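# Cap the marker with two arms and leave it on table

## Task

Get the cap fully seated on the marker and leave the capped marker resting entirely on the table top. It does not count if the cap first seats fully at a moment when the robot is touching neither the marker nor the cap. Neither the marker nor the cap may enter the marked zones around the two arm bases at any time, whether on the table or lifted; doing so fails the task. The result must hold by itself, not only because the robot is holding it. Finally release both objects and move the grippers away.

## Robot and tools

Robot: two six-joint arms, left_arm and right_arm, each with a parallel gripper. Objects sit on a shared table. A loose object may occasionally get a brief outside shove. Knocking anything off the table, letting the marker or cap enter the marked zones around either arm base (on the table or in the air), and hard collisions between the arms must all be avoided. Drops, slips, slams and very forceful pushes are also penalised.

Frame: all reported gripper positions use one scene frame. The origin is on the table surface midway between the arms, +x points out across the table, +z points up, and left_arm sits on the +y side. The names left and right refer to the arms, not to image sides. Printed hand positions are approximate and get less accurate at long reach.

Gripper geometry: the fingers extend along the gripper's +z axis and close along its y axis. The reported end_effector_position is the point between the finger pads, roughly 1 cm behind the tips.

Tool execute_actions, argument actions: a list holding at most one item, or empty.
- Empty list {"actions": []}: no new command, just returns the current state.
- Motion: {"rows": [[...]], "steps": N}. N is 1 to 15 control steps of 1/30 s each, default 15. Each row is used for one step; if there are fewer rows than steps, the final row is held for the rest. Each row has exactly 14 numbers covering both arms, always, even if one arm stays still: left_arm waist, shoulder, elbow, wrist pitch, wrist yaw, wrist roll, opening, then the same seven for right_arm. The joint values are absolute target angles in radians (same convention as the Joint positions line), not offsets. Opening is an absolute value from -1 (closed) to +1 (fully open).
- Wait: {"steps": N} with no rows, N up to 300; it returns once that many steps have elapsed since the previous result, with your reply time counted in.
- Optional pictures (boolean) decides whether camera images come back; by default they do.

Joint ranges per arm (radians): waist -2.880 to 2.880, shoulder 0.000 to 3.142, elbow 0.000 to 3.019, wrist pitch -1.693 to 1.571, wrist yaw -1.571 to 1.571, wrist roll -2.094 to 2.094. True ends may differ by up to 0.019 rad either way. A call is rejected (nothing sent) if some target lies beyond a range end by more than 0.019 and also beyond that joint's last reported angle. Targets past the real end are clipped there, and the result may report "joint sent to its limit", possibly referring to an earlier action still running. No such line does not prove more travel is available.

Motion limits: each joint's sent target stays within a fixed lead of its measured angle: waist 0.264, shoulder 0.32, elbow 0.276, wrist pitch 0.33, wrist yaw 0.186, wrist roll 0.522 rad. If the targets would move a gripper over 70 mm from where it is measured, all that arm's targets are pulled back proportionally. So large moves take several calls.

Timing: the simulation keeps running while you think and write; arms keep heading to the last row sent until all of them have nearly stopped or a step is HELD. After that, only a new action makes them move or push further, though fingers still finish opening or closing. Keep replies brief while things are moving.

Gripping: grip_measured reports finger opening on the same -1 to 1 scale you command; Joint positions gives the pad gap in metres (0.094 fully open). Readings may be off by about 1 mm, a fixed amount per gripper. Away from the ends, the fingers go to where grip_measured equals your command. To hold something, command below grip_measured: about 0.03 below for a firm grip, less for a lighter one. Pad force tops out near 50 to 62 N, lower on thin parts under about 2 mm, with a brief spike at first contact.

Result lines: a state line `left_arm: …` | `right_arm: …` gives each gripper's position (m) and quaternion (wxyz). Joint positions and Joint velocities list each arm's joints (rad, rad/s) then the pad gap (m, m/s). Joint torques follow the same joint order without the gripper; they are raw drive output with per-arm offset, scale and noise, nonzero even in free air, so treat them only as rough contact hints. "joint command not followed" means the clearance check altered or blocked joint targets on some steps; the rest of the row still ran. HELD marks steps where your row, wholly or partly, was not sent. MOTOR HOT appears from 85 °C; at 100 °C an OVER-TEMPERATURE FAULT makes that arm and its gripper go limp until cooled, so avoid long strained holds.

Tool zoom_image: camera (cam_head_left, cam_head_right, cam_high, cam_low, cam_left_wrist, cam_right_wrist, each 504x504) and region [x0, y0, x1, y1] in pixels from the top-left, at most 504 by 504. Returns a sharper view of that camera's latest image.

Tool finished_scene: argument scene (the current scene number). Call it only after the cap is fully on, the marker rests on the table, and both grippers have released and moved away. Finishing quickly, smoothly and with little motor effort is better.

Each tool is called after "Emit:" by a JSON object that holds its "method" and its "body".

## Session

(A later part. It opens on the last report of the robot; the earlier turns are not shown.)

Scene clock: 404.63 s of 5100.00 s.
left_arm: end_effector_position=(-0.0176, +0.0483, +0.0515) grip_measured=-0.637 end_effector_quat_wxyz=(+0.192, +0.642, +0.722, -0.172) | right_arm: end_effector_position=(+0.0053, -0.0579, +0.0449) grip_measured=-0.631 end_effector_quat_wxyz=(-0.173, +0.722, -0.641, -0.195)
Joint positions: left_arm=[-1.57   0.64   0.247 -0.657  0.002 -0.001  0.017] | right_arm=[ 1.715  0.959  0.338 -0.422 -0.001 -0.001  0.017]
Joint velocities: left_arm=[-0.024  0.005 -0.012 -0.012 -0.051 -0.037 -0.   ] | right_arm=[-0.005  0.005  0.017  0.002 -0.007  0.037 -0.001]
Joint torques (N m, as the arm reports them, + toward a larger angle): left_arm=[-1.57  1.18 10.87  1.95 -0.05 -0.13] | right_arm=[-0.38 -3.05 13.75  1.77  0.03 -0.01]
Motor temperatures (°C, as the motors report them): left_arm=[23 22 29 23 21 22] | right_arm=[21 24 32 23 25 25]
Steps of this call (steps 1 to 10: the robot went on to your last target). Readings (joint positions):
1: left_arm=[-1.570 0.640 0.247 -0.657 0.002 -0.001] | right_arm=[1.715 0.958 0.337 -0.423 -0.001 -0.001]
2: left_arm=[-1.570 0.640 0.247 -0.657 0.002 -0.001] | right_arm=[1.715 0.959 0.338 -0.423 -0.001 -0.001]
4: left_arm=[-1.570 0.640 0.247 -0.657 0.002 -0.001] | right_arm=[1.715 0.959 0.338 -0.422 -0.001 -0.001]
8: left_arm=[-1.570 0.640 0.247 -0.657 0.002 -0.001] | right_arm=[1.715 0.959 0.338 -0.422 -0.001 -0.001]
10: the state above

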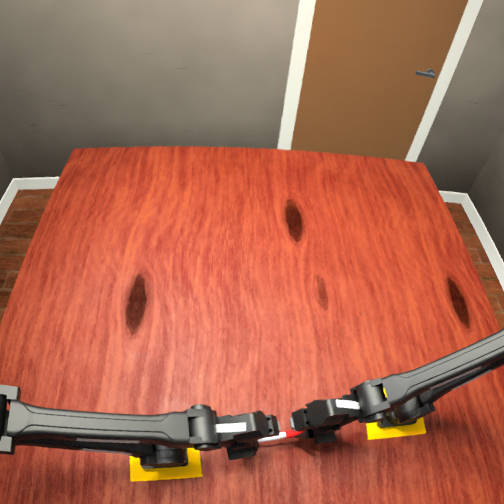

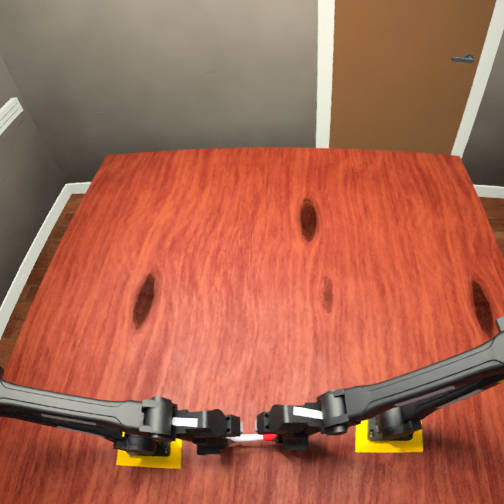

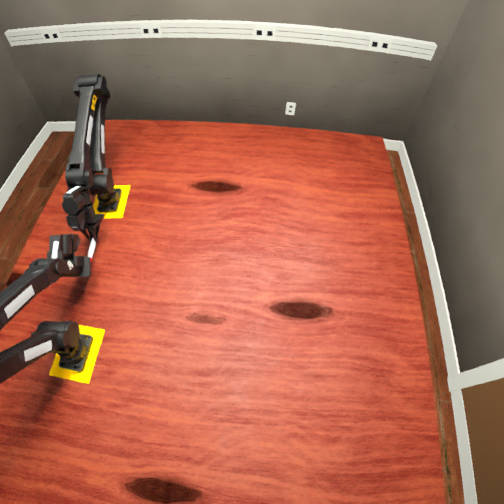

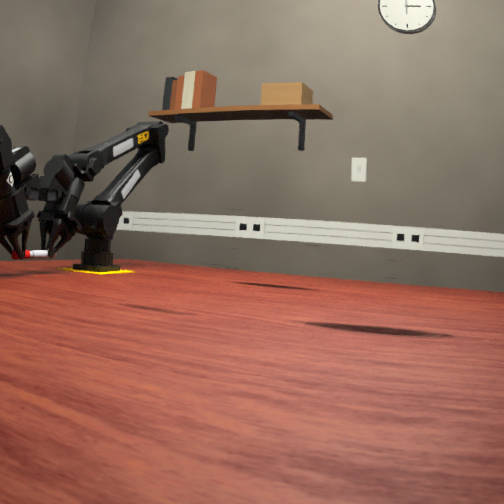

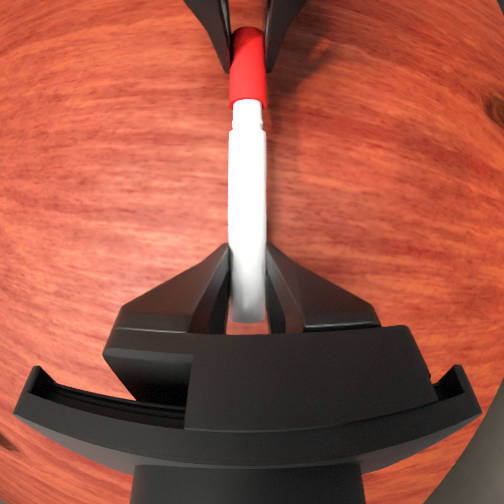

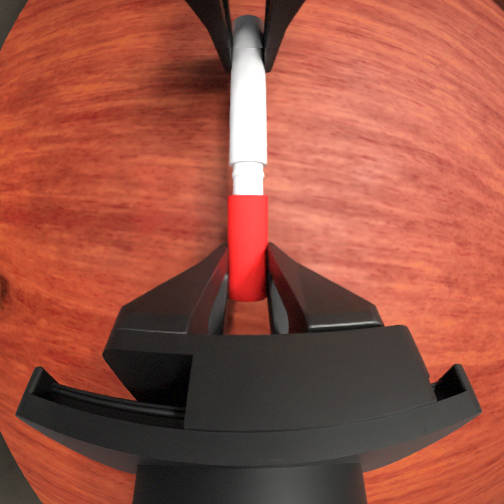

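Emit:
{"method": "execute_actions", "body": {"actions": [{"rows":[[-1.586,0.635,0.26,-0.633,0,-0.01,-0.69,1.708,0.974,0.383,-0.398,0,-0.01,-0.68],[-1.586,0.635,0.265,-0.633,0,-0.01,-0.69,1.708,0.98,0.386,-0.395,0,-0.01,-0.68],[-1.586,0.635,0.27,-0.633,0,-0.01,-0.69,1.708,0.986,0.389,-0.392,0,-0.01,-0.68],[-1.586,0.635,0.275,-0.633,0,-0.01,-0.69,1.708,0.992,0.392,-0.389,0,-0.01,-0.68],[-1.586,0.635,0.28,-0.633,0,-0.01,-0.69,1.708,0.998,0.395,-0.386,0,-0.01,-0.68],[-1.586,0.635,0.285,-0.633,0,-0.01,-0.69,1.708,1.004,0.399,-0.383,0,-0.01,-0.68],[-1.586,0.635,0.285,-0.633,0,-0.01,-0.69,1.708,1.01,0.402,-0.38,0,-0.01,-0.68],[-1.586,0.635,0.285,-0.633,0,-0.01,-0.69,1.708,1.016,0.405,-0.377,0,-0.01,-0.68],[-1.586,0.635,0.285,-0.633,0,-0.01,-0.69,1.708,1.022,0.408,-0.374,0,-0.01,-0.68],[-1.586,0.635,0.285,-0.633,0,-0.01,-0.69,1.708,1.028,0.412,-0.371,0,-0.01,-0.68]],"steps":15}], "pictures": false}}

Emit:
{"method": "execute_actions", "body": {"actions": [{"steps":8}]}}

Scene clock: 424.97 s of 5100.00 s.
left_arm: end_effector_position=(-0.0177, +0.0483, +0.0515) grip_measured=-0.637 end_effector_quat_wxyz=(+0.191, +0.642, +0.722, -0.172) | right_arm: end_effector_position=(+0.0039, -0.0463, +0.0432) grip_measured=-0.631 end_effector_quat_wxyz=(-0.171, +0.722, -0.642, -0.193)
Joint positions: left_arm=[-1.571  0.64   0.247 -0.657  0.002 -0.001  0.017] | right_arm=[ 1.715  1.016  0.364 -0.398 -0.001 -0.001  0.017]
Joint velocities: left_arm=[-0.005  0.005  0.007  0.012  0.007 -0.022 -0.   ] | right_arm=[-0.005 -0.005  0.002  0.002 -0.007 -0.037 -0.001]
Joint torques (N m, as the arm reports them, + toward a larger angle): left_arm=[-1.66  1.21 13.67  1.9  -0.04 -0.14] | right_arm=[-0.01 -4.39 14.58  1.93  0.12  0.01]
Motor temperatures (°C, as the motors report them): left_arm=[23 22 29 23 21 22] | right_arm=[21 24 32 23 25 25]
Steps of this call (steps 1 to 15: the robot went on to your last target; steps 16 to 90: nothing new was sent; then 16.83 s passed at rest; steps 91 to 105: all 15 steps of this action). Readings (joint positions):
91: left_arm=[-1.570 0.640 0.247 -0.657 0.002 -0.001] | right_arm=[1.715 0.959 0.338 -0.422 -0.001 -0.001]
92: left_arm=[-1.570 0.640 0.247 -0.657 0.002 -0.001] | right_arm=[1.715 0.960 0.338 -0.421 -0.001 -0.001]
94: left_arm=[-1.570 0.640 0.247 -0.657 0.002 -0.001] | right_arm=[1.715 0.966 0.340 -0.417 -0.001 -0.001]
98: left_arm=[-1.570 0.640 0.247 -0.657 0.002 -0.001] | right_arm=[1.715 0.991 0.353 -0.406 -0.001 -0.001]
105: the state above

Scene clock: 425.23 s of 5100.00 s.
left_arm: end_effector_position=(-0.0177, +0.0483, +0.0515) grip_measured=-0.637 end_effector_quat_wxyz=(+0.191, +0.642, +0.722, -0.172) | right_arm: end_effector_position=(+0.0039, -0.0463, +0.0432) grip_measured=-0.631 end_effector_quat_wxyz=(-0.171, +0.722, -0.642, -0.193)
Joint positions: left_arm=[-1.571  0.64   0.247 -0.657  0.002 -0.001  0.017] | right_arm=[ 1.715  1.016  0.364 -0.398 -0.001 -0.001  0.017]
Joint velocities: left_arm=[-0.015 -0.005  0.002  0.012  0.037 -0.007 -0.   ] | right_arm=[ 0.015 -0.005 -0.017 -0.007 -0.095 -0.007  0.001]
Joint torques (N m, as the arm reports them, + toward a larger angle): left_arm=[-1.64  1.17 13.71  1.94 -0.05 -0.13] | right_arm=[ 1.06 -3.37 14.08  1.91  0.09  0.06]
Motor temperatures (°C, as the motors report them): left_arm=[23 22 29 23 21 22] | right_arm=[21 24 32 23 25 25]
Steps of this call (steps 1 to 8: the robot went on to your last target). Readings (joint positions):
1: left_arm=[-1.571 0.640 0.247 -0.657 0.002 -0.001] | right_arm=[1.715 1.016 0.364 -0.398 -0.001 -0.001]
2: left_arm=[-1.571 0.640 0.247 -0.657 0.002 -0.001] | right_arm=[1.715 1.016 0.364 -0.398 -0.001 -0.001]
4: left_arm=[-1.571 0.640 0.247 -0.657 0.002 -0.001] | right_arm=[1.715 1.016 0.364 -0.398 -0.001 -0.001]
8: the state above

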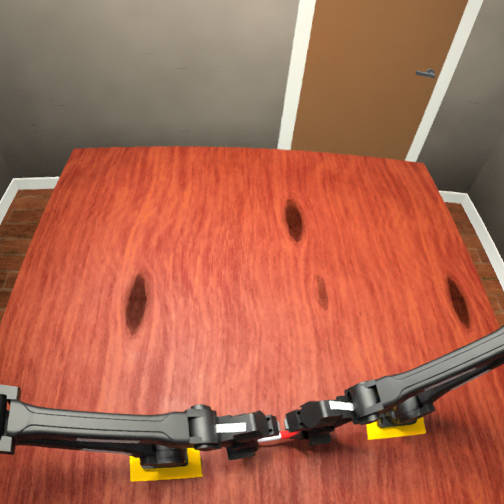

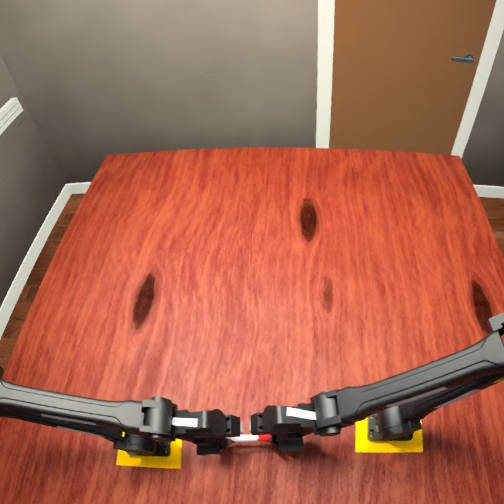

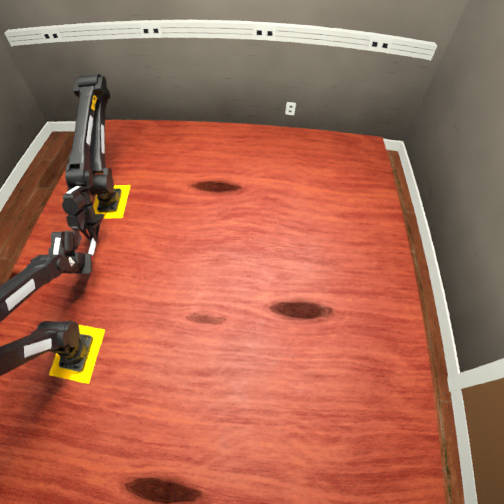

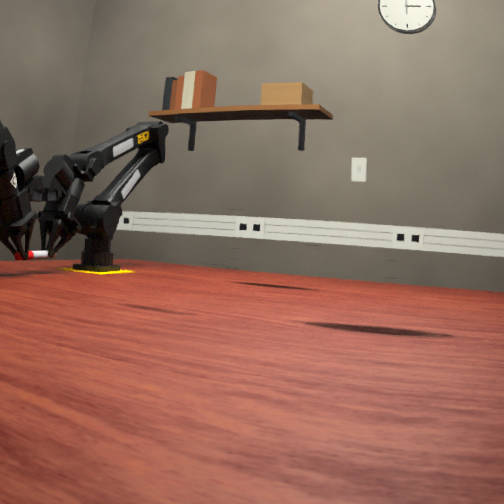

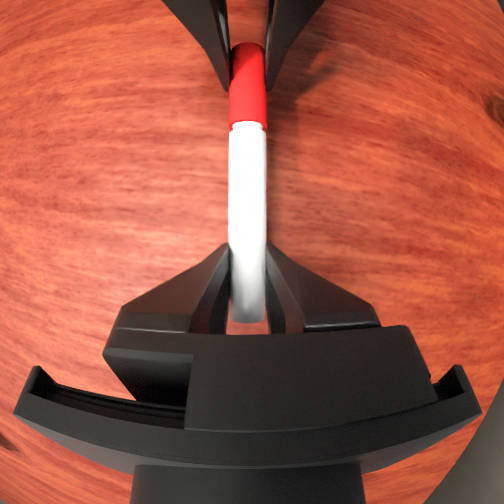

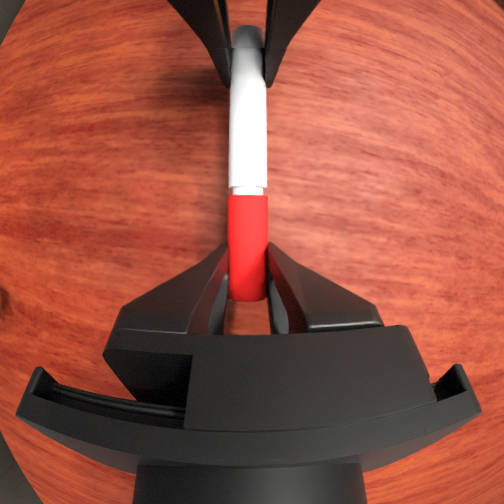

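Emit:
{"method": "execute_actions", "body": {"actions": [{"rows":[[-1.586,0.635,0.285,-0.63,0,-0.01,-0.69,1.708,1.028,0.419,-0.364,0,-0.01,-0.68],[-1.586,0.635,0.285,-0.627,0,-0.01,-0.69,1.708,1.028,0.426,-0.357,0,-0.01,-0.68],[-1.586,0.635,0.288,-0.622,0,-0.01,-0.69,1.708,1.028,0.433,-0.35,0,-0.01,-0.68],[-1.586,0.635,0.292,-0.616,0,-0.01,-0.69,1.708,1.028,0.44,-0.343,0,-0.01,-0.68],[-1.586,0.635,0.297,-0.61,0,-0.01,-0.69,1.708,1.028,0.447,-0.336,0,-0.01,-0.68],[-1.586,0.635,0.302,-0.603,0,-0.01,-0.69,1.708,1.028,0.454,-0.329,0,-0.01,-0.68],[-1.586,0.635,0.308,-0.596,0,-0.01,-0.69,1.708,1.028,0.461,-0.322,0,-0.01,-0.68],[-1.586,0.633,0.314,-0.589,0,-0.01,-0.69,1.708,1.028,0.468,-0.315,0,-0.01,-0.68],[-1.586,0.631,0.32,-0.582,0,-0.01,-0.69,1.708,1.028,0.475,-0.308,0,-0.01,-0.68],[-1.586,0.629,0.326,-0.575,0,-0.01,-0.69,1.708,1.028,0.482,-0.301,0,-0.01,-0.68]],"steps":15}]}}

Emit:
{"method": "zoom_image", "body": {"camera": "cam_right_wrist", "region": [200,140,300,240]}}

Scene clock: 439.37 s of 5100.00 s.
left_arm: end_effector_position=(-0.0175, +0.0467, +0.0524) grip_measured=-0.637 end_effector_quat_wxyz=(+0.194, +0.642, +0.721, -0.174) | right_arm: end_effector_position=(+0.0033, -0.0411, +0.0454) grip_measured=-0.631 end_effector_quat_wxyz=(-0.174, +0.721, -0.641, -0.196)
Joint positions: left_arm=[-1.571  0.64   0.247 -0.65   0.002 -0.001  0.017] | right_arm=[ 1.715  1.025  0.373 -0.387 -0.001 -0.001  0.017]
Joint velocities: left_arm=[-0.024 -0.015  0.007  0.007  0.022  0.022 -0.   ] | right_arm=[ 0.005 -0.005  0.002  0.012  0.007  0.022 -0.001]
Joint torques (N m, as the arm reports them, + toward a larger angle): left_arm=[-1.6   0.66 17.52  4.1  -0.05 -0.13] | right_arm=[ 0.35 -4.05 19.97  3.65  0.06 -0.04]
Motor temperatures (°C, as the motors report them): left_arm=[23 22 30 23 21 22] | right_arm=[21 24 32 23 25 25]
Steps of this call (steps 1 to 15: the robot went on to your last target; steps 16 to 90: nothing new was sent; then 10.63 s passed at rest; steps 91 to 105: all 15 steps of this action). Readings (joint positions):
91: left_arm=[-1.571 0.640 0.247 -0.657 0.002 -0.001] | right_arm=[1.715 1.016 0.365 -0.397 -0.001 -0.001]
92: left_arm=[-1.571 0.640 0.247 -0.657 0.002 -0.001] | right_arm=[1.715 1.016 0.365 -0.397 -0.001 -0.001]
94: left_arm=[-1.571 0.640 0.247 -0.657 0.002 -0.001] | right_arm=[1.715 1.016 0.367 -0.396 -0.001 -0.001]
98: left_arm=[-1.571 0.640 0.247 -0.656 0.002 -0.001] | right_arm=[1.715 1.020 0.370 -0.392 -0.001 -0.001]
105: the state above

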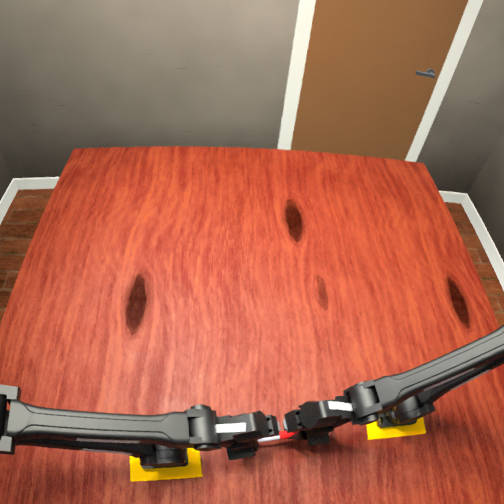

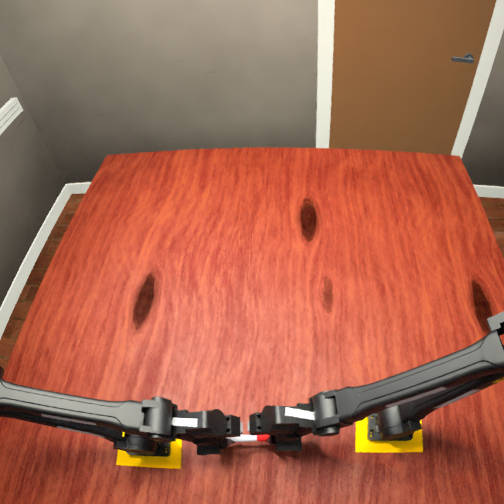

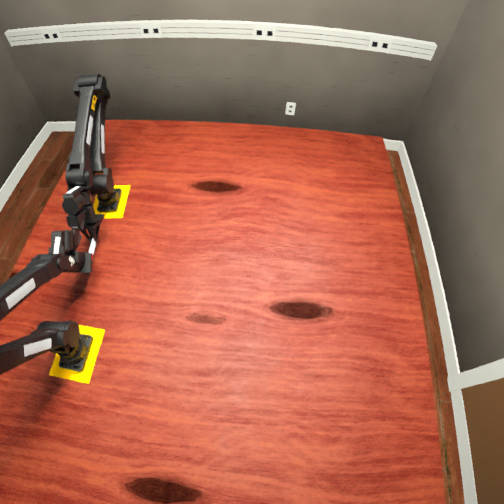

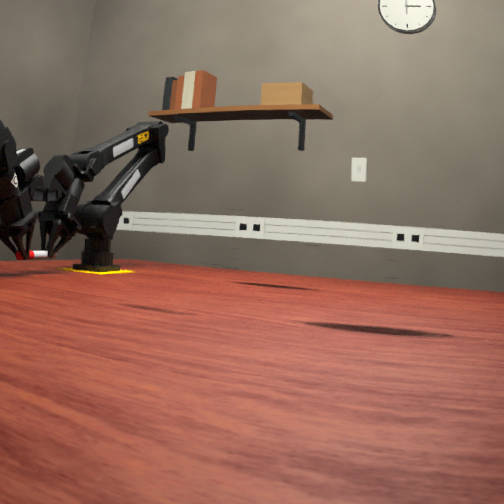

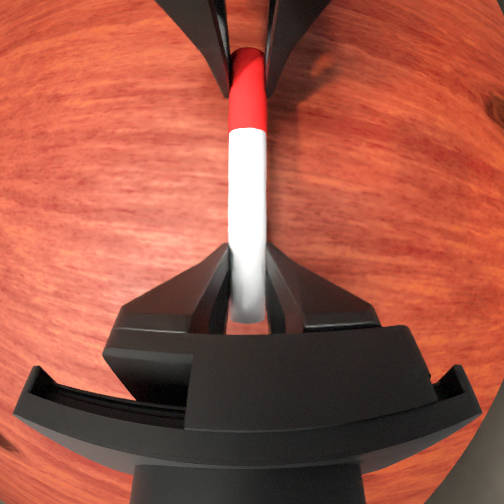

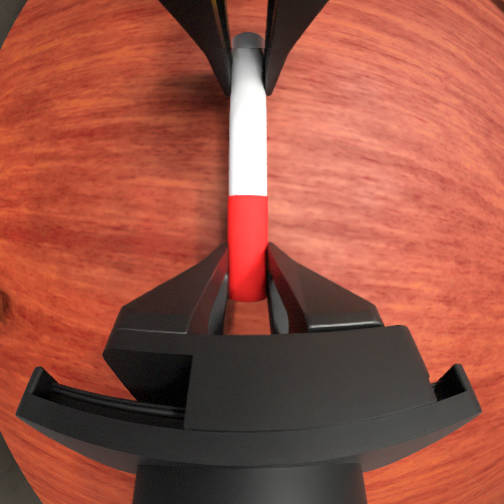

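Region (200, 140, 300, 240) of cam_right_wrist's 504x504 image, scaled by 5.040, with more detail than that image has.

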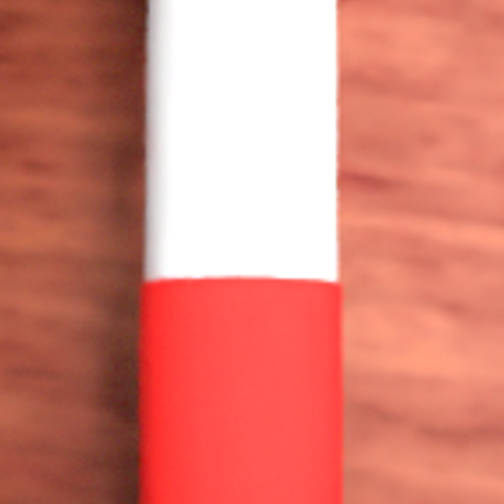

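Emit:
{"method": "execute_actions", "body": {"actions": [{"rows":[[-1.58,0.631,0.316,-0.586,0,-0.01,-0.68,1.712,1.028,0.467,-0.313,0,-0.01,-0.68],[-1.58,0.633,0.306,-0.597,0,-0.01,-0.68,1.712,1.028,0.452,-0.325,0,-0.01,-0.68],[-1.58,0.635,0.296,-0.608,0,-0.01,-0.68,1.712,1.028,0.437,-0.337,0,-0.01,-0.68],[-1.58,0.635,0.286,-0.619,0,-0.01,-0.68,1.712,1.028,0.422,-0.349,0,-0.01,-0.68],[-1.58,0.635,0.276,-0.63,0,-0.01,-0.68,1.712,1.028,0.41,-0.361,0,-0.01,-0.68],[-1.58,0.635,0.27,-0.635,0,-0.01,-0.68,1.712,1.028,0.4,-0.372,0,-0.01,-0.68],[-1.58,0.635,0.27,-0.635,0,-0.01,-0.68,1.712,1.028,0.4,-0.372,0,-0.01,-0.6],[-1.58,0.635,0.27,-0.635,0,-0.01,-0.68,1.712,1.028,0.4,-0.372,0,-0.01,-0.45],[-1.58,0.635,0.27,-0.635,0,-0.01,-0.68,1.712,1.028,0.4,-0.372,0,-0.01,-0.2],[-1.58,0.635,0.27,-0.635,0,-0.01,-0.68,1.712,1.028,0.4,-0.372,0,-0.01,0.1],[-1.58,0.635,0.27,-0.635,0,-0.01,-0.68,1.712,1.02,0.39,-0.38,0,-0.01,0.1],[-1.58,0.635,0.27,-0.635,0,-0.01,-0.68,1.712,1.0,0.385,-0.4,0,-0.01,0.1],[-1.58,0.635,0.27,-0.635,0,-0.01,-0.68,1.712,0.97,0.38,-0.43,0,-0.01,0.1],[-1.58,0.635,0.27,-0.635,0,-0.01,-0.68,1.712,0.94,0.375,-0.46,0,-0.01,0.1],[-1.58,0.635,0.27,-0.635,0,-0.01,-0.68,1.712,0.9,0.37,-0.5,0,-0.01,0.1]],"steps":15}], "pictures": false}}

Emit:
{"method": "execute_actions", "body": {"actions": [{"rows":[[-1.58,0.645,0.27,-0.628,0,-0.01,-0.68,1.712,0.86,0.36,-0.53,0,-0.01,0.1],[-1.58,0.66,0.27,-0.615,0,-0.01,-0.68,1.712,0.82,0.355,-0.56,0,-0.01,0.1],[-1.58,0.68,0.27,-0.595,0,-0.01,-0.68,1.712,0.78,0.35,-0.6,0,-0.01,0.1],[-1.58,0.7,0.27,-0.575,0,-0.01,-0.68,1.712,0.74,0.345,-0.64,0,-0.01,0.1],[-1.58,0.72,0.27,-0.555,0,-0.01,-0.68,1.712,0.7,0.34,-0.68,0,-0.01,0.1],[-1.58,0.74,0.27,-0.535,0,-0.01,-0.68,1.712,0.66,0.335,-0.72,0,-0.01,0.1],[-1.58,0.76,0.27,-0.515,0,-0.01,-0.68,1.712,0.62,0.33,-0.76,0,-0.01,0.1],[-1.58,0.78,0.27,-0.495,0,-0.01,-0.68,1.712,0.58,0.325,-0.8,0,-0.01,0.1],[-1.58,0.8,0.27,-0.475,0,-0.01,-0.68,1.712,0.54,0.32,-0.84,0,-0.01,0.1],[-1.58,0.82,0.27,-0.455,0,-0.01,-0.68,1.712,0.5,0.315,-0.87,0,-0.01,0.1],[-1.58,0.84,0.27,-0.435,0,-0.01,-0.68,1.712,0.47,0.31,-0.9,0,-0.01,0.1],[-1.58,0.86,0.27,-0.415,0,-0.01,-0.68,1.712,0.44,0.31,-0.93,0,-0.01,0.1],[-1.58,0.88,0.27,-0.395,0,-0.01,-0.68,1.712,0.42,0.31,-0.95,0,-0.01,0.1],[-1.58,0.895,0.27,-0.38,0,-0.01,-0.68,1.712,0.41,0.31,-0.96,0,-0.01,0.1],[-1.58,0.905,0.27,-0.37,0,-0.01,-0.68,1.712,0.4,0.31,-0.97,0,-0.01,0.1]],"steps":15}], "pictures": false}}

Emit:
{"method": "execute_actions", "body": {"actions": [{"steps":12}]}}

Emit:
{"method": "zoom_image", "body": {"camera": "cam_low", "region": [0,230,80,290]}}

Scene clock: 478.30 s of 5100.00 s.
left_arm: end_effector_position=(-0.0176, +0.0473, +0.0520) grip_measured=-0.637 end_effector_quat_wxyz=(+0.194, +0.642, +0.722, -0.174) | right_arm: end_effector_position=(+0.0040, -0.0472, +0.0508) grip_measured=+0.097 end_effector_quat_wxyz=(-0.172, +0.722, -0.641, -0.194)
Joint positions: left_arm=[-1.571  0.639  0.246 -0.651  0.002 -0.001  0.017] | right_arm=[ 1.715  0.988  0.373 -0.432 -0.001 -0.001  0.052]
Joint velocities: left_arm=[-0.024 -0.005  0.007  0.007  0.022  0.007 -0.001] | right_arm=[ 0.005 -0.689 -0.007 -0.799  0.007  0.022  0.   ]
Joint torques (N m, as the arm reports them, + toward a larger angle): left_arm=[-1.08  1.22 12.39  1.54 -0.05 -0.13] | right_arm=[ 0.48 -8.07  9.2   0.83  0.09 -0.01]
Motor temperatures (°C, as the motors report them): left_arm=[23 22 34 23 21 22] | right_arm=[21 24 38 24 25 25]
Steps of this call (steps 1 to 15: the robot went on to your last target; steps 16 to 90: nothing new was sent; then 35.43 s passed at rest; steps 91 to 105: all 15 steps of this action). Readings (joint positions):
91: left_arm=[-1.571 0.640 0.247 -0.650 0.002 -0.001] | right_arm=[1.715 1.025 0.373 -0.387 -0.001 -0.001]
92: left_arm=[-1.571 0.640 0.247 -0.650 0.002 -0.001] | right_arm=[1.715 1.025 0.373 -0.387 -0.001 -0.001]
94: left_arm=[-1.571 0.640 0.247 -0.650 0.002 -0.001] | right_arm=[1.715 1.025 0.373 -0.387 -0.001 -0.001]
98: left_arm=[-1.571 0.640 0.246 -0.651 0.002 -0.001] | right_arm=[1.715 1.025 0.373 -0.390 -0.001 -0.001]
105: the state above

Scene clock: 478.80 s of 5100.00 s.
left_arm: end_effector_position=(-0.0145, +0.0208, +0.0247) grip_measured=-0.637 end_effector_quat_wxyz=(+0.189, +0.643, +0.723, -0.169) | right_arm: end_effector_position=(+0.0152, -0.1428, +0.0948) grip_measured=+0.098 end_effector_quat_wxyz=(-0.176, +0.721, -0.640, -0.199)
Joint positions: left_arm=[-1.571  0.882  0.246 -0.422  0.002 -0.001  0.017] | right_arm=[ 1.715  0.417  0.312 -0.928 -0.001 -0.001  0.052]
Joint velocities: left_arm=[-0.005  0.474 -0.007  0.437 -0.007  0.022 -0.   ] | right_arm=[ 0.005 -0.474 -0.027 -0.486  0.037 -0.081  0.   ]
Joint torques (N m, as the arm reports them, + toward a larger angle): left_arm=[-1.04 -0.88 11.3   1.69 -0.05 -0.13] | right_arm=[ 0.74  1.87 11.55  0.74  0.06 -0.03]
Motor temperatures (°C, as the motors report them): left_arm=[23 22 34 23 21 22] | right_arm=[21 24 38 24 25 25]
Steps of this call (steps 1 to 15: all 15 steps of this action). Readings (joint positions):
1: left_arm=[-1.571 0.639 0.246 -0.650 0.002 -0.001] | right_arm=[1.715 0.959 0.372 -0.460 -0.001 -0.001]
2: left_arm=[-1.571 0.641 0.246 -0.647 0.002 -0.001] | right_arm=[1.715 0.922 0.368 -0.489 -0.001 -0.001]
4: left_arm=[-1.571 0.657 0.246 -0.628 0.002 -0.001] | right_arm=[1.715 0.832 0.359 -0.555 -0.001 -0.001]
8: left_arm=[-1.571 0.737 0.246 -0.556 0.002 -0.001] | right_arm=[1.715 0.647 0.343 -0.707 -0.001 -0.001]
15: the state above

Scene clock: 479.20 s of 5100.00 s.
left_arm: end_effector_position=(-0.0142, +0.0179, +0.0214) grip_measured=-0.637 end_effector_quat_wxyz=(+0.188, +0.643, +0.723, -0.169) | right_arm: end_effector_position=(+0.0158, -0.1479, +0.0947) grip_measured=+0.098 end_effector_quat_wxyz=(-0.174, +0.722, -0.641, -0.196)
Joint positions: left_arm=[-1.571  0.91   0.246 -0.395  0.002 -0.001  0.017] | right_arm=[ 1.715  0.399  0.312 -0.954 -0.001 -0.001  0.052]
Joint velocities: left_arm=[ 0.015  0.005 -0.007 -0.002  0.022 -0.051 -0.   ] | right_arm=[ 0.005 -0.005  0.007 -0.002 -0.022 -0.037  0.   ]
Joint torques (N m, as the arm reports them, + toward a larger angle): left_arm=[-1.06 -0.88 11.1   1.91 -0.05 -0.13] | right_arm=[ 0.7   1.43 11.31  0.37  0.12  0.  ]
Motor temperatures (°C, as the motors report them): left_arm=[23 22 34 23 21 22] | right_arm=[21 24 38 24 25 25]
Steps of this call (steps 1 to 12: the robot went on to your last target). Readings (joint positions):
1: left_arm=[-1.571 0.896 0.246 -0.410 0.002 -0.001] | right_arm=[1.715 0.405 0.312 -0.941 -0.001 -0.001]
2: left_arm=[-1.571 0.905 0.246 -0.404 0.002 -0.001] | right_arm=[1.715 0.400 0.312 -0.947 -0.001 -0.001]
4: left_arm=[-1.571 0.910 0.246 -0.398 0.002 -0.001] | right_arm=[1.715 0.399 0.312 -0.952 -0.001 -0.001]
8: left_arm=[-1.571 0.910 0.246 -0.395 0.002 -0.001] | right_arm=[1.715 0.399 0.312 -0.954 -0.001 -0.001]
12: the state above

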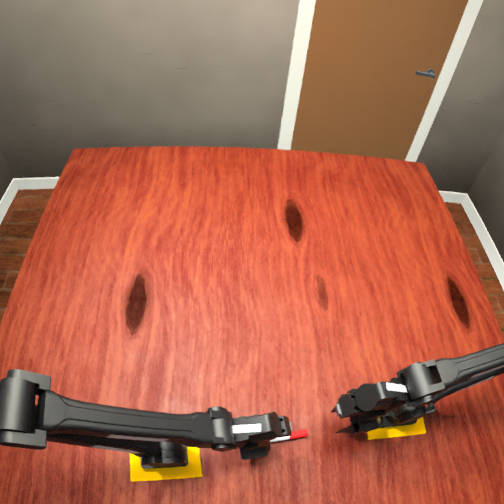

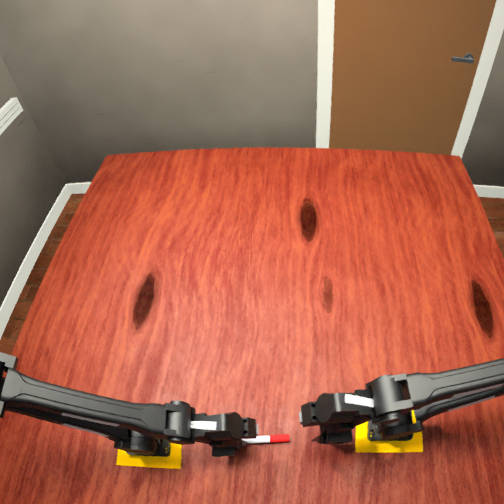

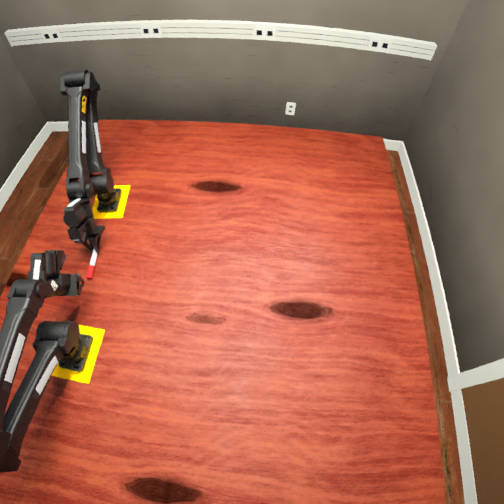

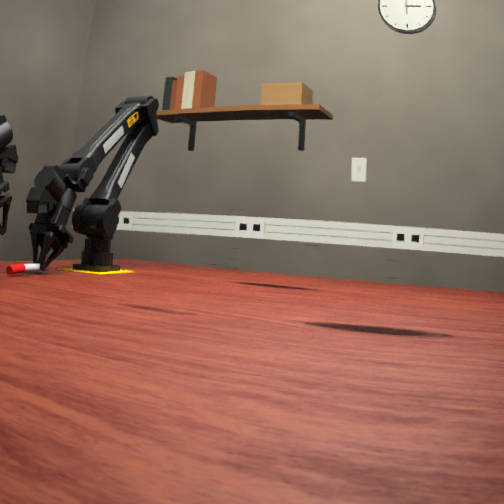

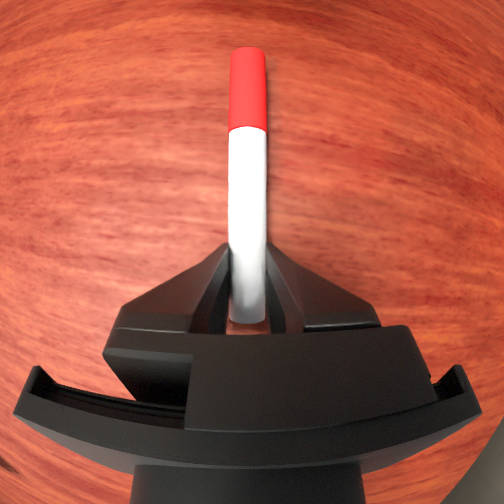

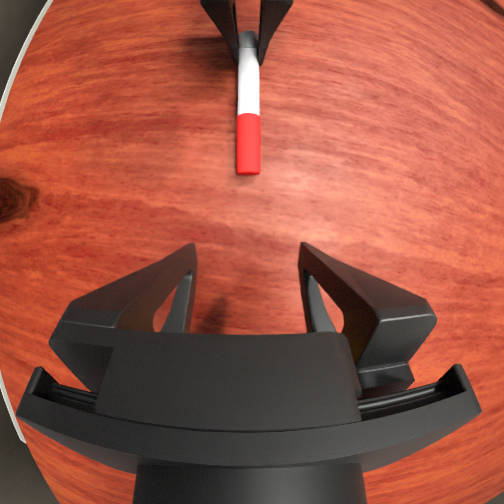

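Region (0, 230, 80, 290) of cam_low's 504x504 image, scaled by 6.300, with more detail than that image has; it fills the top 378 rows of this view, and the rest is white.

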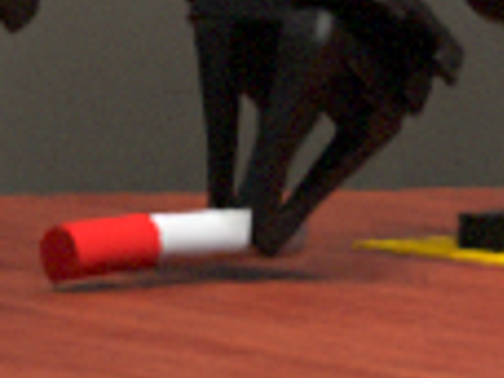

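Emit:
{"method": "execute_actions", "body": {"actions": [{"rows":[[-1.58,0.915,0.27,-0.358,0,-0.01,-0.68,1.712,0.4,0.31,-0.97,0,-0.01,0.1],[-1.58,0.925,0.27,-0.346,0,-0.01,-0.68,1.712,0.4,0.31,-0.97,0,-0.01,0.1],[-1.58,0.935,0.27,-0.334,0,-0.01,-0.68,1.712,0.4,0.31,-0.97,0,-0.01,0.1],[-1.58,0.945,0.27,-0.322,0,-0.01,-0.68,1.712,0.4,0.31,-0.97,0,-0.01,0.1],[-1.58,0.955,0.27,-0.31,0,-0.01,-0.68,1.712,0.4,0.31,-0.97,0,-0.01,0.1],[-1.58,0.963,0.27,-0.298,0,-0.01,-0.68,1.712,0.4,0.31,-0.97,0,-0.01,0.1],[-1.58,0.97,0.27,-0.286,0,-0.01,-0.68,1.712,0.4,0.31,-0.97,0,-0.01,0.1],[-1.58,0.97,0.27,-0.286,0,-0.01,-0.68,1.712,0.4,0.31,-0.97,0,-0.01,0.1],[-1.58,0.97,0.27,-0.286,0,-0.01,-0.68,1.712,0.4,0.31,-0.97,0,-0.01,0.1],[-1.58,0.97,0.27,-0.286,0,-0.01,-0.68,1.712,0.4,0.31,-0.97,0,-0.01,0.1],[-1.58,0.97,0.27,-0.286,0,-0.01,-0.64,1.712,0.4,0.31,-0.97,0,-0.01,0.1],[-1.58,0.97,0.27,-0.286,0,-0.01,-0.6,1.712,0.4,0.31,-0.97,0,-0.01,0.1],[-1.58,0.97,0.27,-0.286,0,-0.01,-0.5,1.712,0.4,0.31,-0.97,0,-0.01,0.1],[-1.58,0.97,0.27,-0.286,0,-0.01,-0.3,1.712,0.4,0.31,-0.97,0,-0.01,0.1],[-1.58,0.97,0.27,-0.286,0,-0.01,0,1.712,0.4,0.31,-0.97,0,-0.01,0.1]],"steps":15}], "pictures": false}}

Emit:
{"method": "execute_actions", "body": {"actions": [{"rows":[[-1.58,0.96,0.28,-0.29,0,-0.01,0.2,1.712,0.4,0.32,-0.97,0,-0.01,0.1],[-1.58,0.94,0.29,-0.31,0,-0.01,0.2,1.7,0.4,0.33,-0.97,0,-0.01,0.1],[-1.58,0.91,0.3,-0.34,0,-0.01,0.2,1.67,0.4,0.34,-0.97,0,-0.01,0.1],[-1.58,0.87,0.31,-0.38,0,-0.01,0.2,1.63,0.4,0.35,-0.97,0,-0.01,0.1],[-1.58,0.83,0.32,-0.43,0,-0.01,0.2,1.58,0.4,0.36,-0.97,0,-0.01,0.1],[-1.58,0.78,0.33,-0.49,0,-0.01,0.2,1.52,0.4,0.36,-0.97,0,-0.01,0.1],[-1.56,0.73,0.34,-0.55,0,-0.01,0.2,1.46,0.4,0.36,-0.97,0,-0.01,0.1],[-1.52,0.68,0.35,-0.61,0,-0.01,0.2,1.4,0.4,0.36,-0.97,0,-0.01,0.1],[-1.46,0.63,0.36,-0.67,0,-0.01,0.2,1.34,0.4,0.36,-0.97,0,-0.01,0.1],[-1.4,0.58,0.36,-0.73,0,-0.01,0.2,1.28,0.4,0.36,-0.97,0,-0.01,0.1],[-1.33,0.53,0.36,-0.79,0,-0.01,0.2,1.22,0.4,0.36,-0.97,0,-0.01,0.1],[-1.26,0.49,0.36,-0.84,0,-0.01,0.2,1.15,0.4,0.36,-0.97,0,-0.01,0.1],[-1.19,0.45,0.36,-0.88,0,-0.01,0.2,1.08,0.4,0.36,-0.97,0,-0.01,0.1],[-1.12,0.42,0.36,-0.91,0,-0.01,0.2,1.0,0.4,0.36,-0.97,0,-0.01,0.1],[-0.5,0.4,0.36,-0.93,0,-0.01,0.2,0.4,0.4,0.36,-0.97,0,-0.01,0.1]],"steps":15}], "pictures": false}}

Emit:
{"method": "execute_actions", "body": {"actions": [{"steps":20}]}}

Emit:
{"method": "zoom_image", "body": {"camera": "cam_head_right", "region": [220,410,310,470]}}

Scene clock: 523.73 s of 5100.00 s.
left_arm: end_effector_position=(-0.0129, +0.0068, +0.0167) grip_measured=-0.165 end_effector_quat_wxyz=(+0.197, +0.641, +0.721, -0.177) | right_arm: end_effector_position=(+0.0158, -0.1479, +0.0947) grip_measured=+0.098 end_effector_quat_wxyz=(-0.174, +0.722, -0.641, -0.196)
Joint positions: left_arm=[-1.571  0.971  0.246 -0.31   0.002 -0.001  0.039] | right_arm=[ 1.715  0.399  0.312 -0.954 -0.001 -0.001  0.052]
Joint velocities: left_arm=[ 0.005 -0.005 -0.007  0.022 -0.022  0.022  0.327] | right_arm=[0.005 0.005 0.002 0.012 0.022 0.007 0.   ]
Joint torques (N m, as the arm reports them, + toward a larger angle): left_arm=[-1.02 -1.06 10.76  1.94 -0.05 -0.13] | right_arm=[ 0.63  1.01 11.33  0.46  0.1  -0.04]
Motor temperatures (°C, as the motors report them): left_arm=[23 22 30 23 21 22] | right_arm=[21 24 32 23 25 25]
Steps of this call (steps 1 to 30: the robot went on to your last target; steps 31 to 90: nothing new was sent; then 41.03 s passed at rest; steps 91 to 105: all 15 steps of this action). Readings (joint positions):
91: left_arm=[-1.571 0.910 0.246 -0.392 0.002 -0.001] | right_arm=[1.715 0.399 0.312 -0.954 -0.001 -0.001]
92: left_arm=[-1.571 0.911 0.246 -0.386 0.002 -0.001] | right_arm=[1.715 0.399 0.312 -0.954 -0.001 -0.001]
94: left_arm=[-1.571 0.920 0.246 -0.366 0.002 -0.001] | right_arm=[1.715 0.399 0.312 -0.954 -0.001 -0.001]
98: left_arm=[-1.571 0.958 0.246 -0.323 0.002 -0.001] | right_arm=[1.715 0.399 0.312 -0.954 -0.001 -0.001]
105: the state above

Scene clock: 524.23 s of 5100.00 s.
left_arm: end_effector_position=(+0.0660, +0.0811, +0.1087) grip_measured=+0.197 end_effector_quat_wxyz=(+0.262, +0.482, +0.821, -0.155) | right_arm: end_effector_position=(+0.1460, -0.1768, +0.0947) grip_measured=+0.098 end_effector_quat_wxyz=(+0.228, -0.472, +0.842, +0.128)
Joint positions: left_arm=[-1.179  0.428  0.322 -0.847  0.002 -0.002  0.056] | right_arm=[ 1.046  0.399  0.312 -0.954 -0.003 -0.002  0.052]
Joint velocities: left_arm=[ 2.554 -1.011  0.007 -0.979  0.095  0.007 -0.   ] | right_arm=[-2.525 -0.015 -0.017  0.002 -0.037  0.007 -0.   ]
Joint torques (N m, as the arm reports them, + toward a larger angle): left_arm=[ 1.98  5.77 14.51  0.57 -0.03 -0.13] | right_arm=[-1.39  1.38 16.47  0.31  0.24  0.04]
Motor temperatures (°C, as the motors report them): left_arm=[23 22 31 23 21 22] | right_arm=[21 24 32 23 25 25]
Steps of this call (steps 1 to 15: all 15 steps of this action). Readings (joint positions):
1: left_arm=[-1.571 0.971 0.246 -0.310 0.002 -0.001] | right_arm=[1.715 0.399 0.312 -0.954 -0.001 -0.001]
2: left_arm=[-1.571 0.968 0.246 -0.310 0.002 -0.001] | right_arm=[1.714 0.399 0.312 -0.954 -0.001 -0.001]
4: left_arm=[-1.571 0.945 0.247 -0.328 0.002 -0.001] | right_arm=[1.695 0.399 0.312 -0.954 -0.001 -0.001]
8: left_arm=[-1.567 0.788 0.274 -0.494 0.002 -0.001] | right_arm=[1.518 0.399 0.312 -0.954 -0.002 -0.002]
15: the state above

Scene clock: 524.90 s of 5100.00 s.
left_arm: end_effector_position=(+0.1563, +0.2028, +0.1061) grip_measured=+0.198 end_effector_quat_wxyz=(+0.283, +0.174, +0.942, -0.052) | right_arm: end_effector_position=(+0.2297, -0.2779, +0.0947) grip_measured=+0.098 end_effector_quat_wxyz=(+0.257, -0.177, +0.949, +0.047)
Joint positions: left_arm=[-0.486  0.394  0.322 -0.914 -0.002 -0.004  0.056] | right_arm=[ 0.395  0.399  0.312 -0.954  0.002 -0.002  0.052]
Joint velocities: left_arm=[ 0.005  0.015 -0.002 -0.007  0.022 -0.051  0.   ] | right_arm=[-0.015 -0.005 -0.017  0.007 -0.081 -0.066  0.001]
Joint torques (N m, as the arm reports them, + toward a larger angle): left_arm=[-1.51  3.86 14.45  0.3   0.14 -0.09] | right_arm=[ 1.36  1.41 16.38  0.41 -0.01  0.01]
Motor temperatures (°C, as the motors report them): left_arm=[23 22 31 23 21 22] | right_arm=[21 24 32 23 25 25]
Steps of this call (steps 1 to 20: the robot went on to your last target). Readings (joint positions):
1: left_arm=[-1.088 0.399 0.322 -0.874 0.001 -0.002] | right_arm=[0.954 0.399 0.312 -0.954 -0.002 -0.002]
2: left_arm=[-0.992 0.383 0.322 -0.891 0.001 -0.002] | right_arm=[0.856 0.399 0.312 -0.954 -0.002 -0.002]
4: left_arm=[-0.797 0.378 0.322 -0.904 0.001 -0.002] | right_arm=[0.655 0.399 0.312 -0.954 -0.001 -0.002]
8: left_arm=[-0.493 0.391 0.322 -0.912 -0.004 -0.004] | right_arm=[0.377 0.399 0.312 -0.954 0.004 -0.002]
20: the state above

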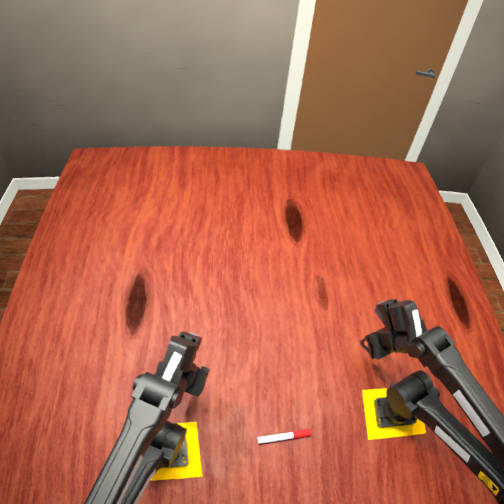

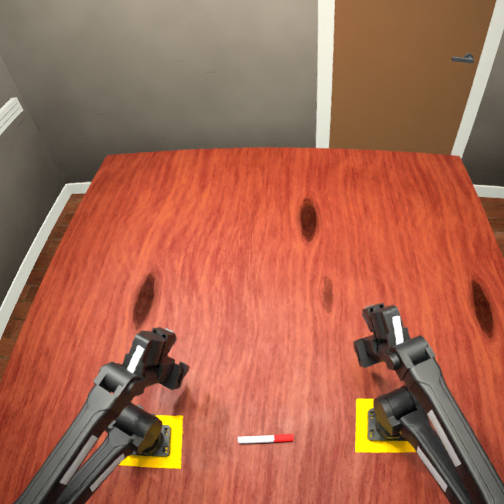

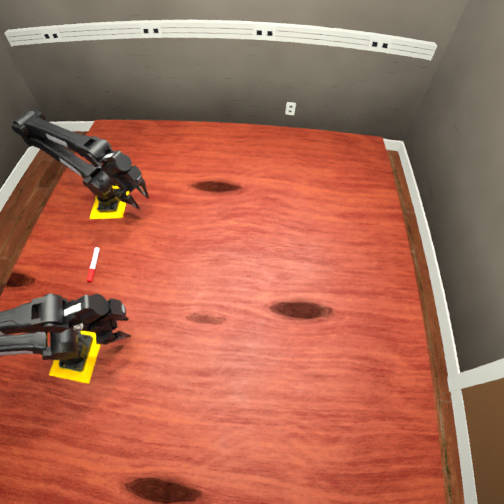

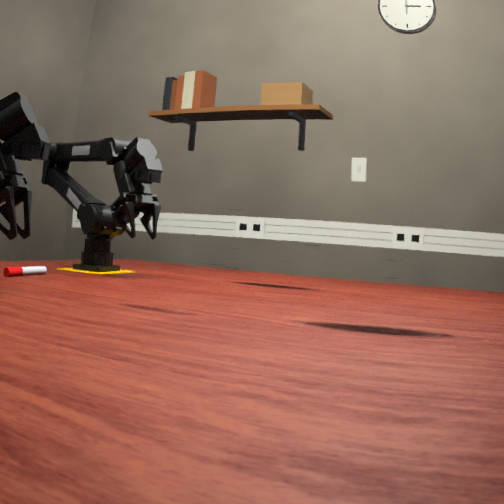

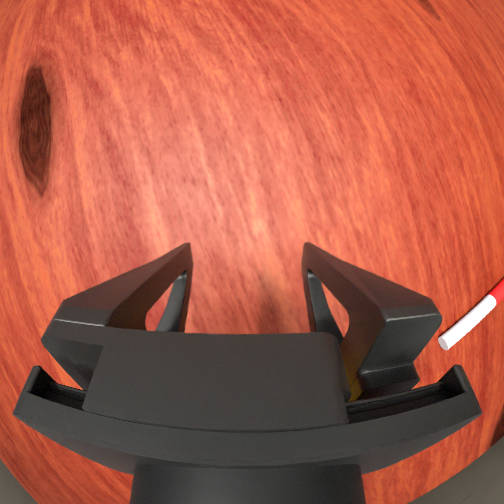

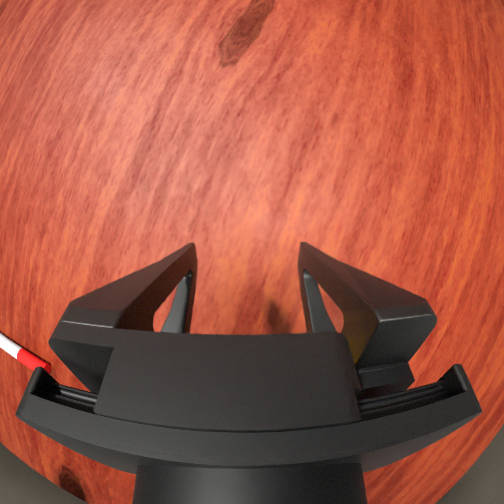

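Region (220, 410, 310, 470) of cam_head_right's 504x504 image, scaled by 5.600, with more detail than that image has.

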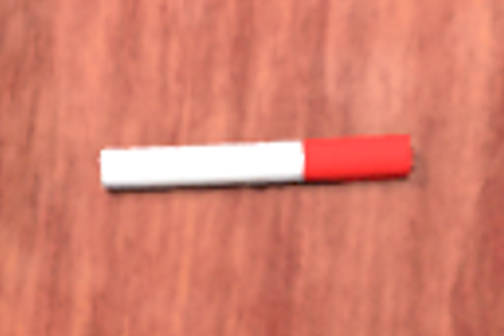

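Emit:
{"method": "finished_scene", "body": {"scene": 1}}

The scene is finished: the task was done.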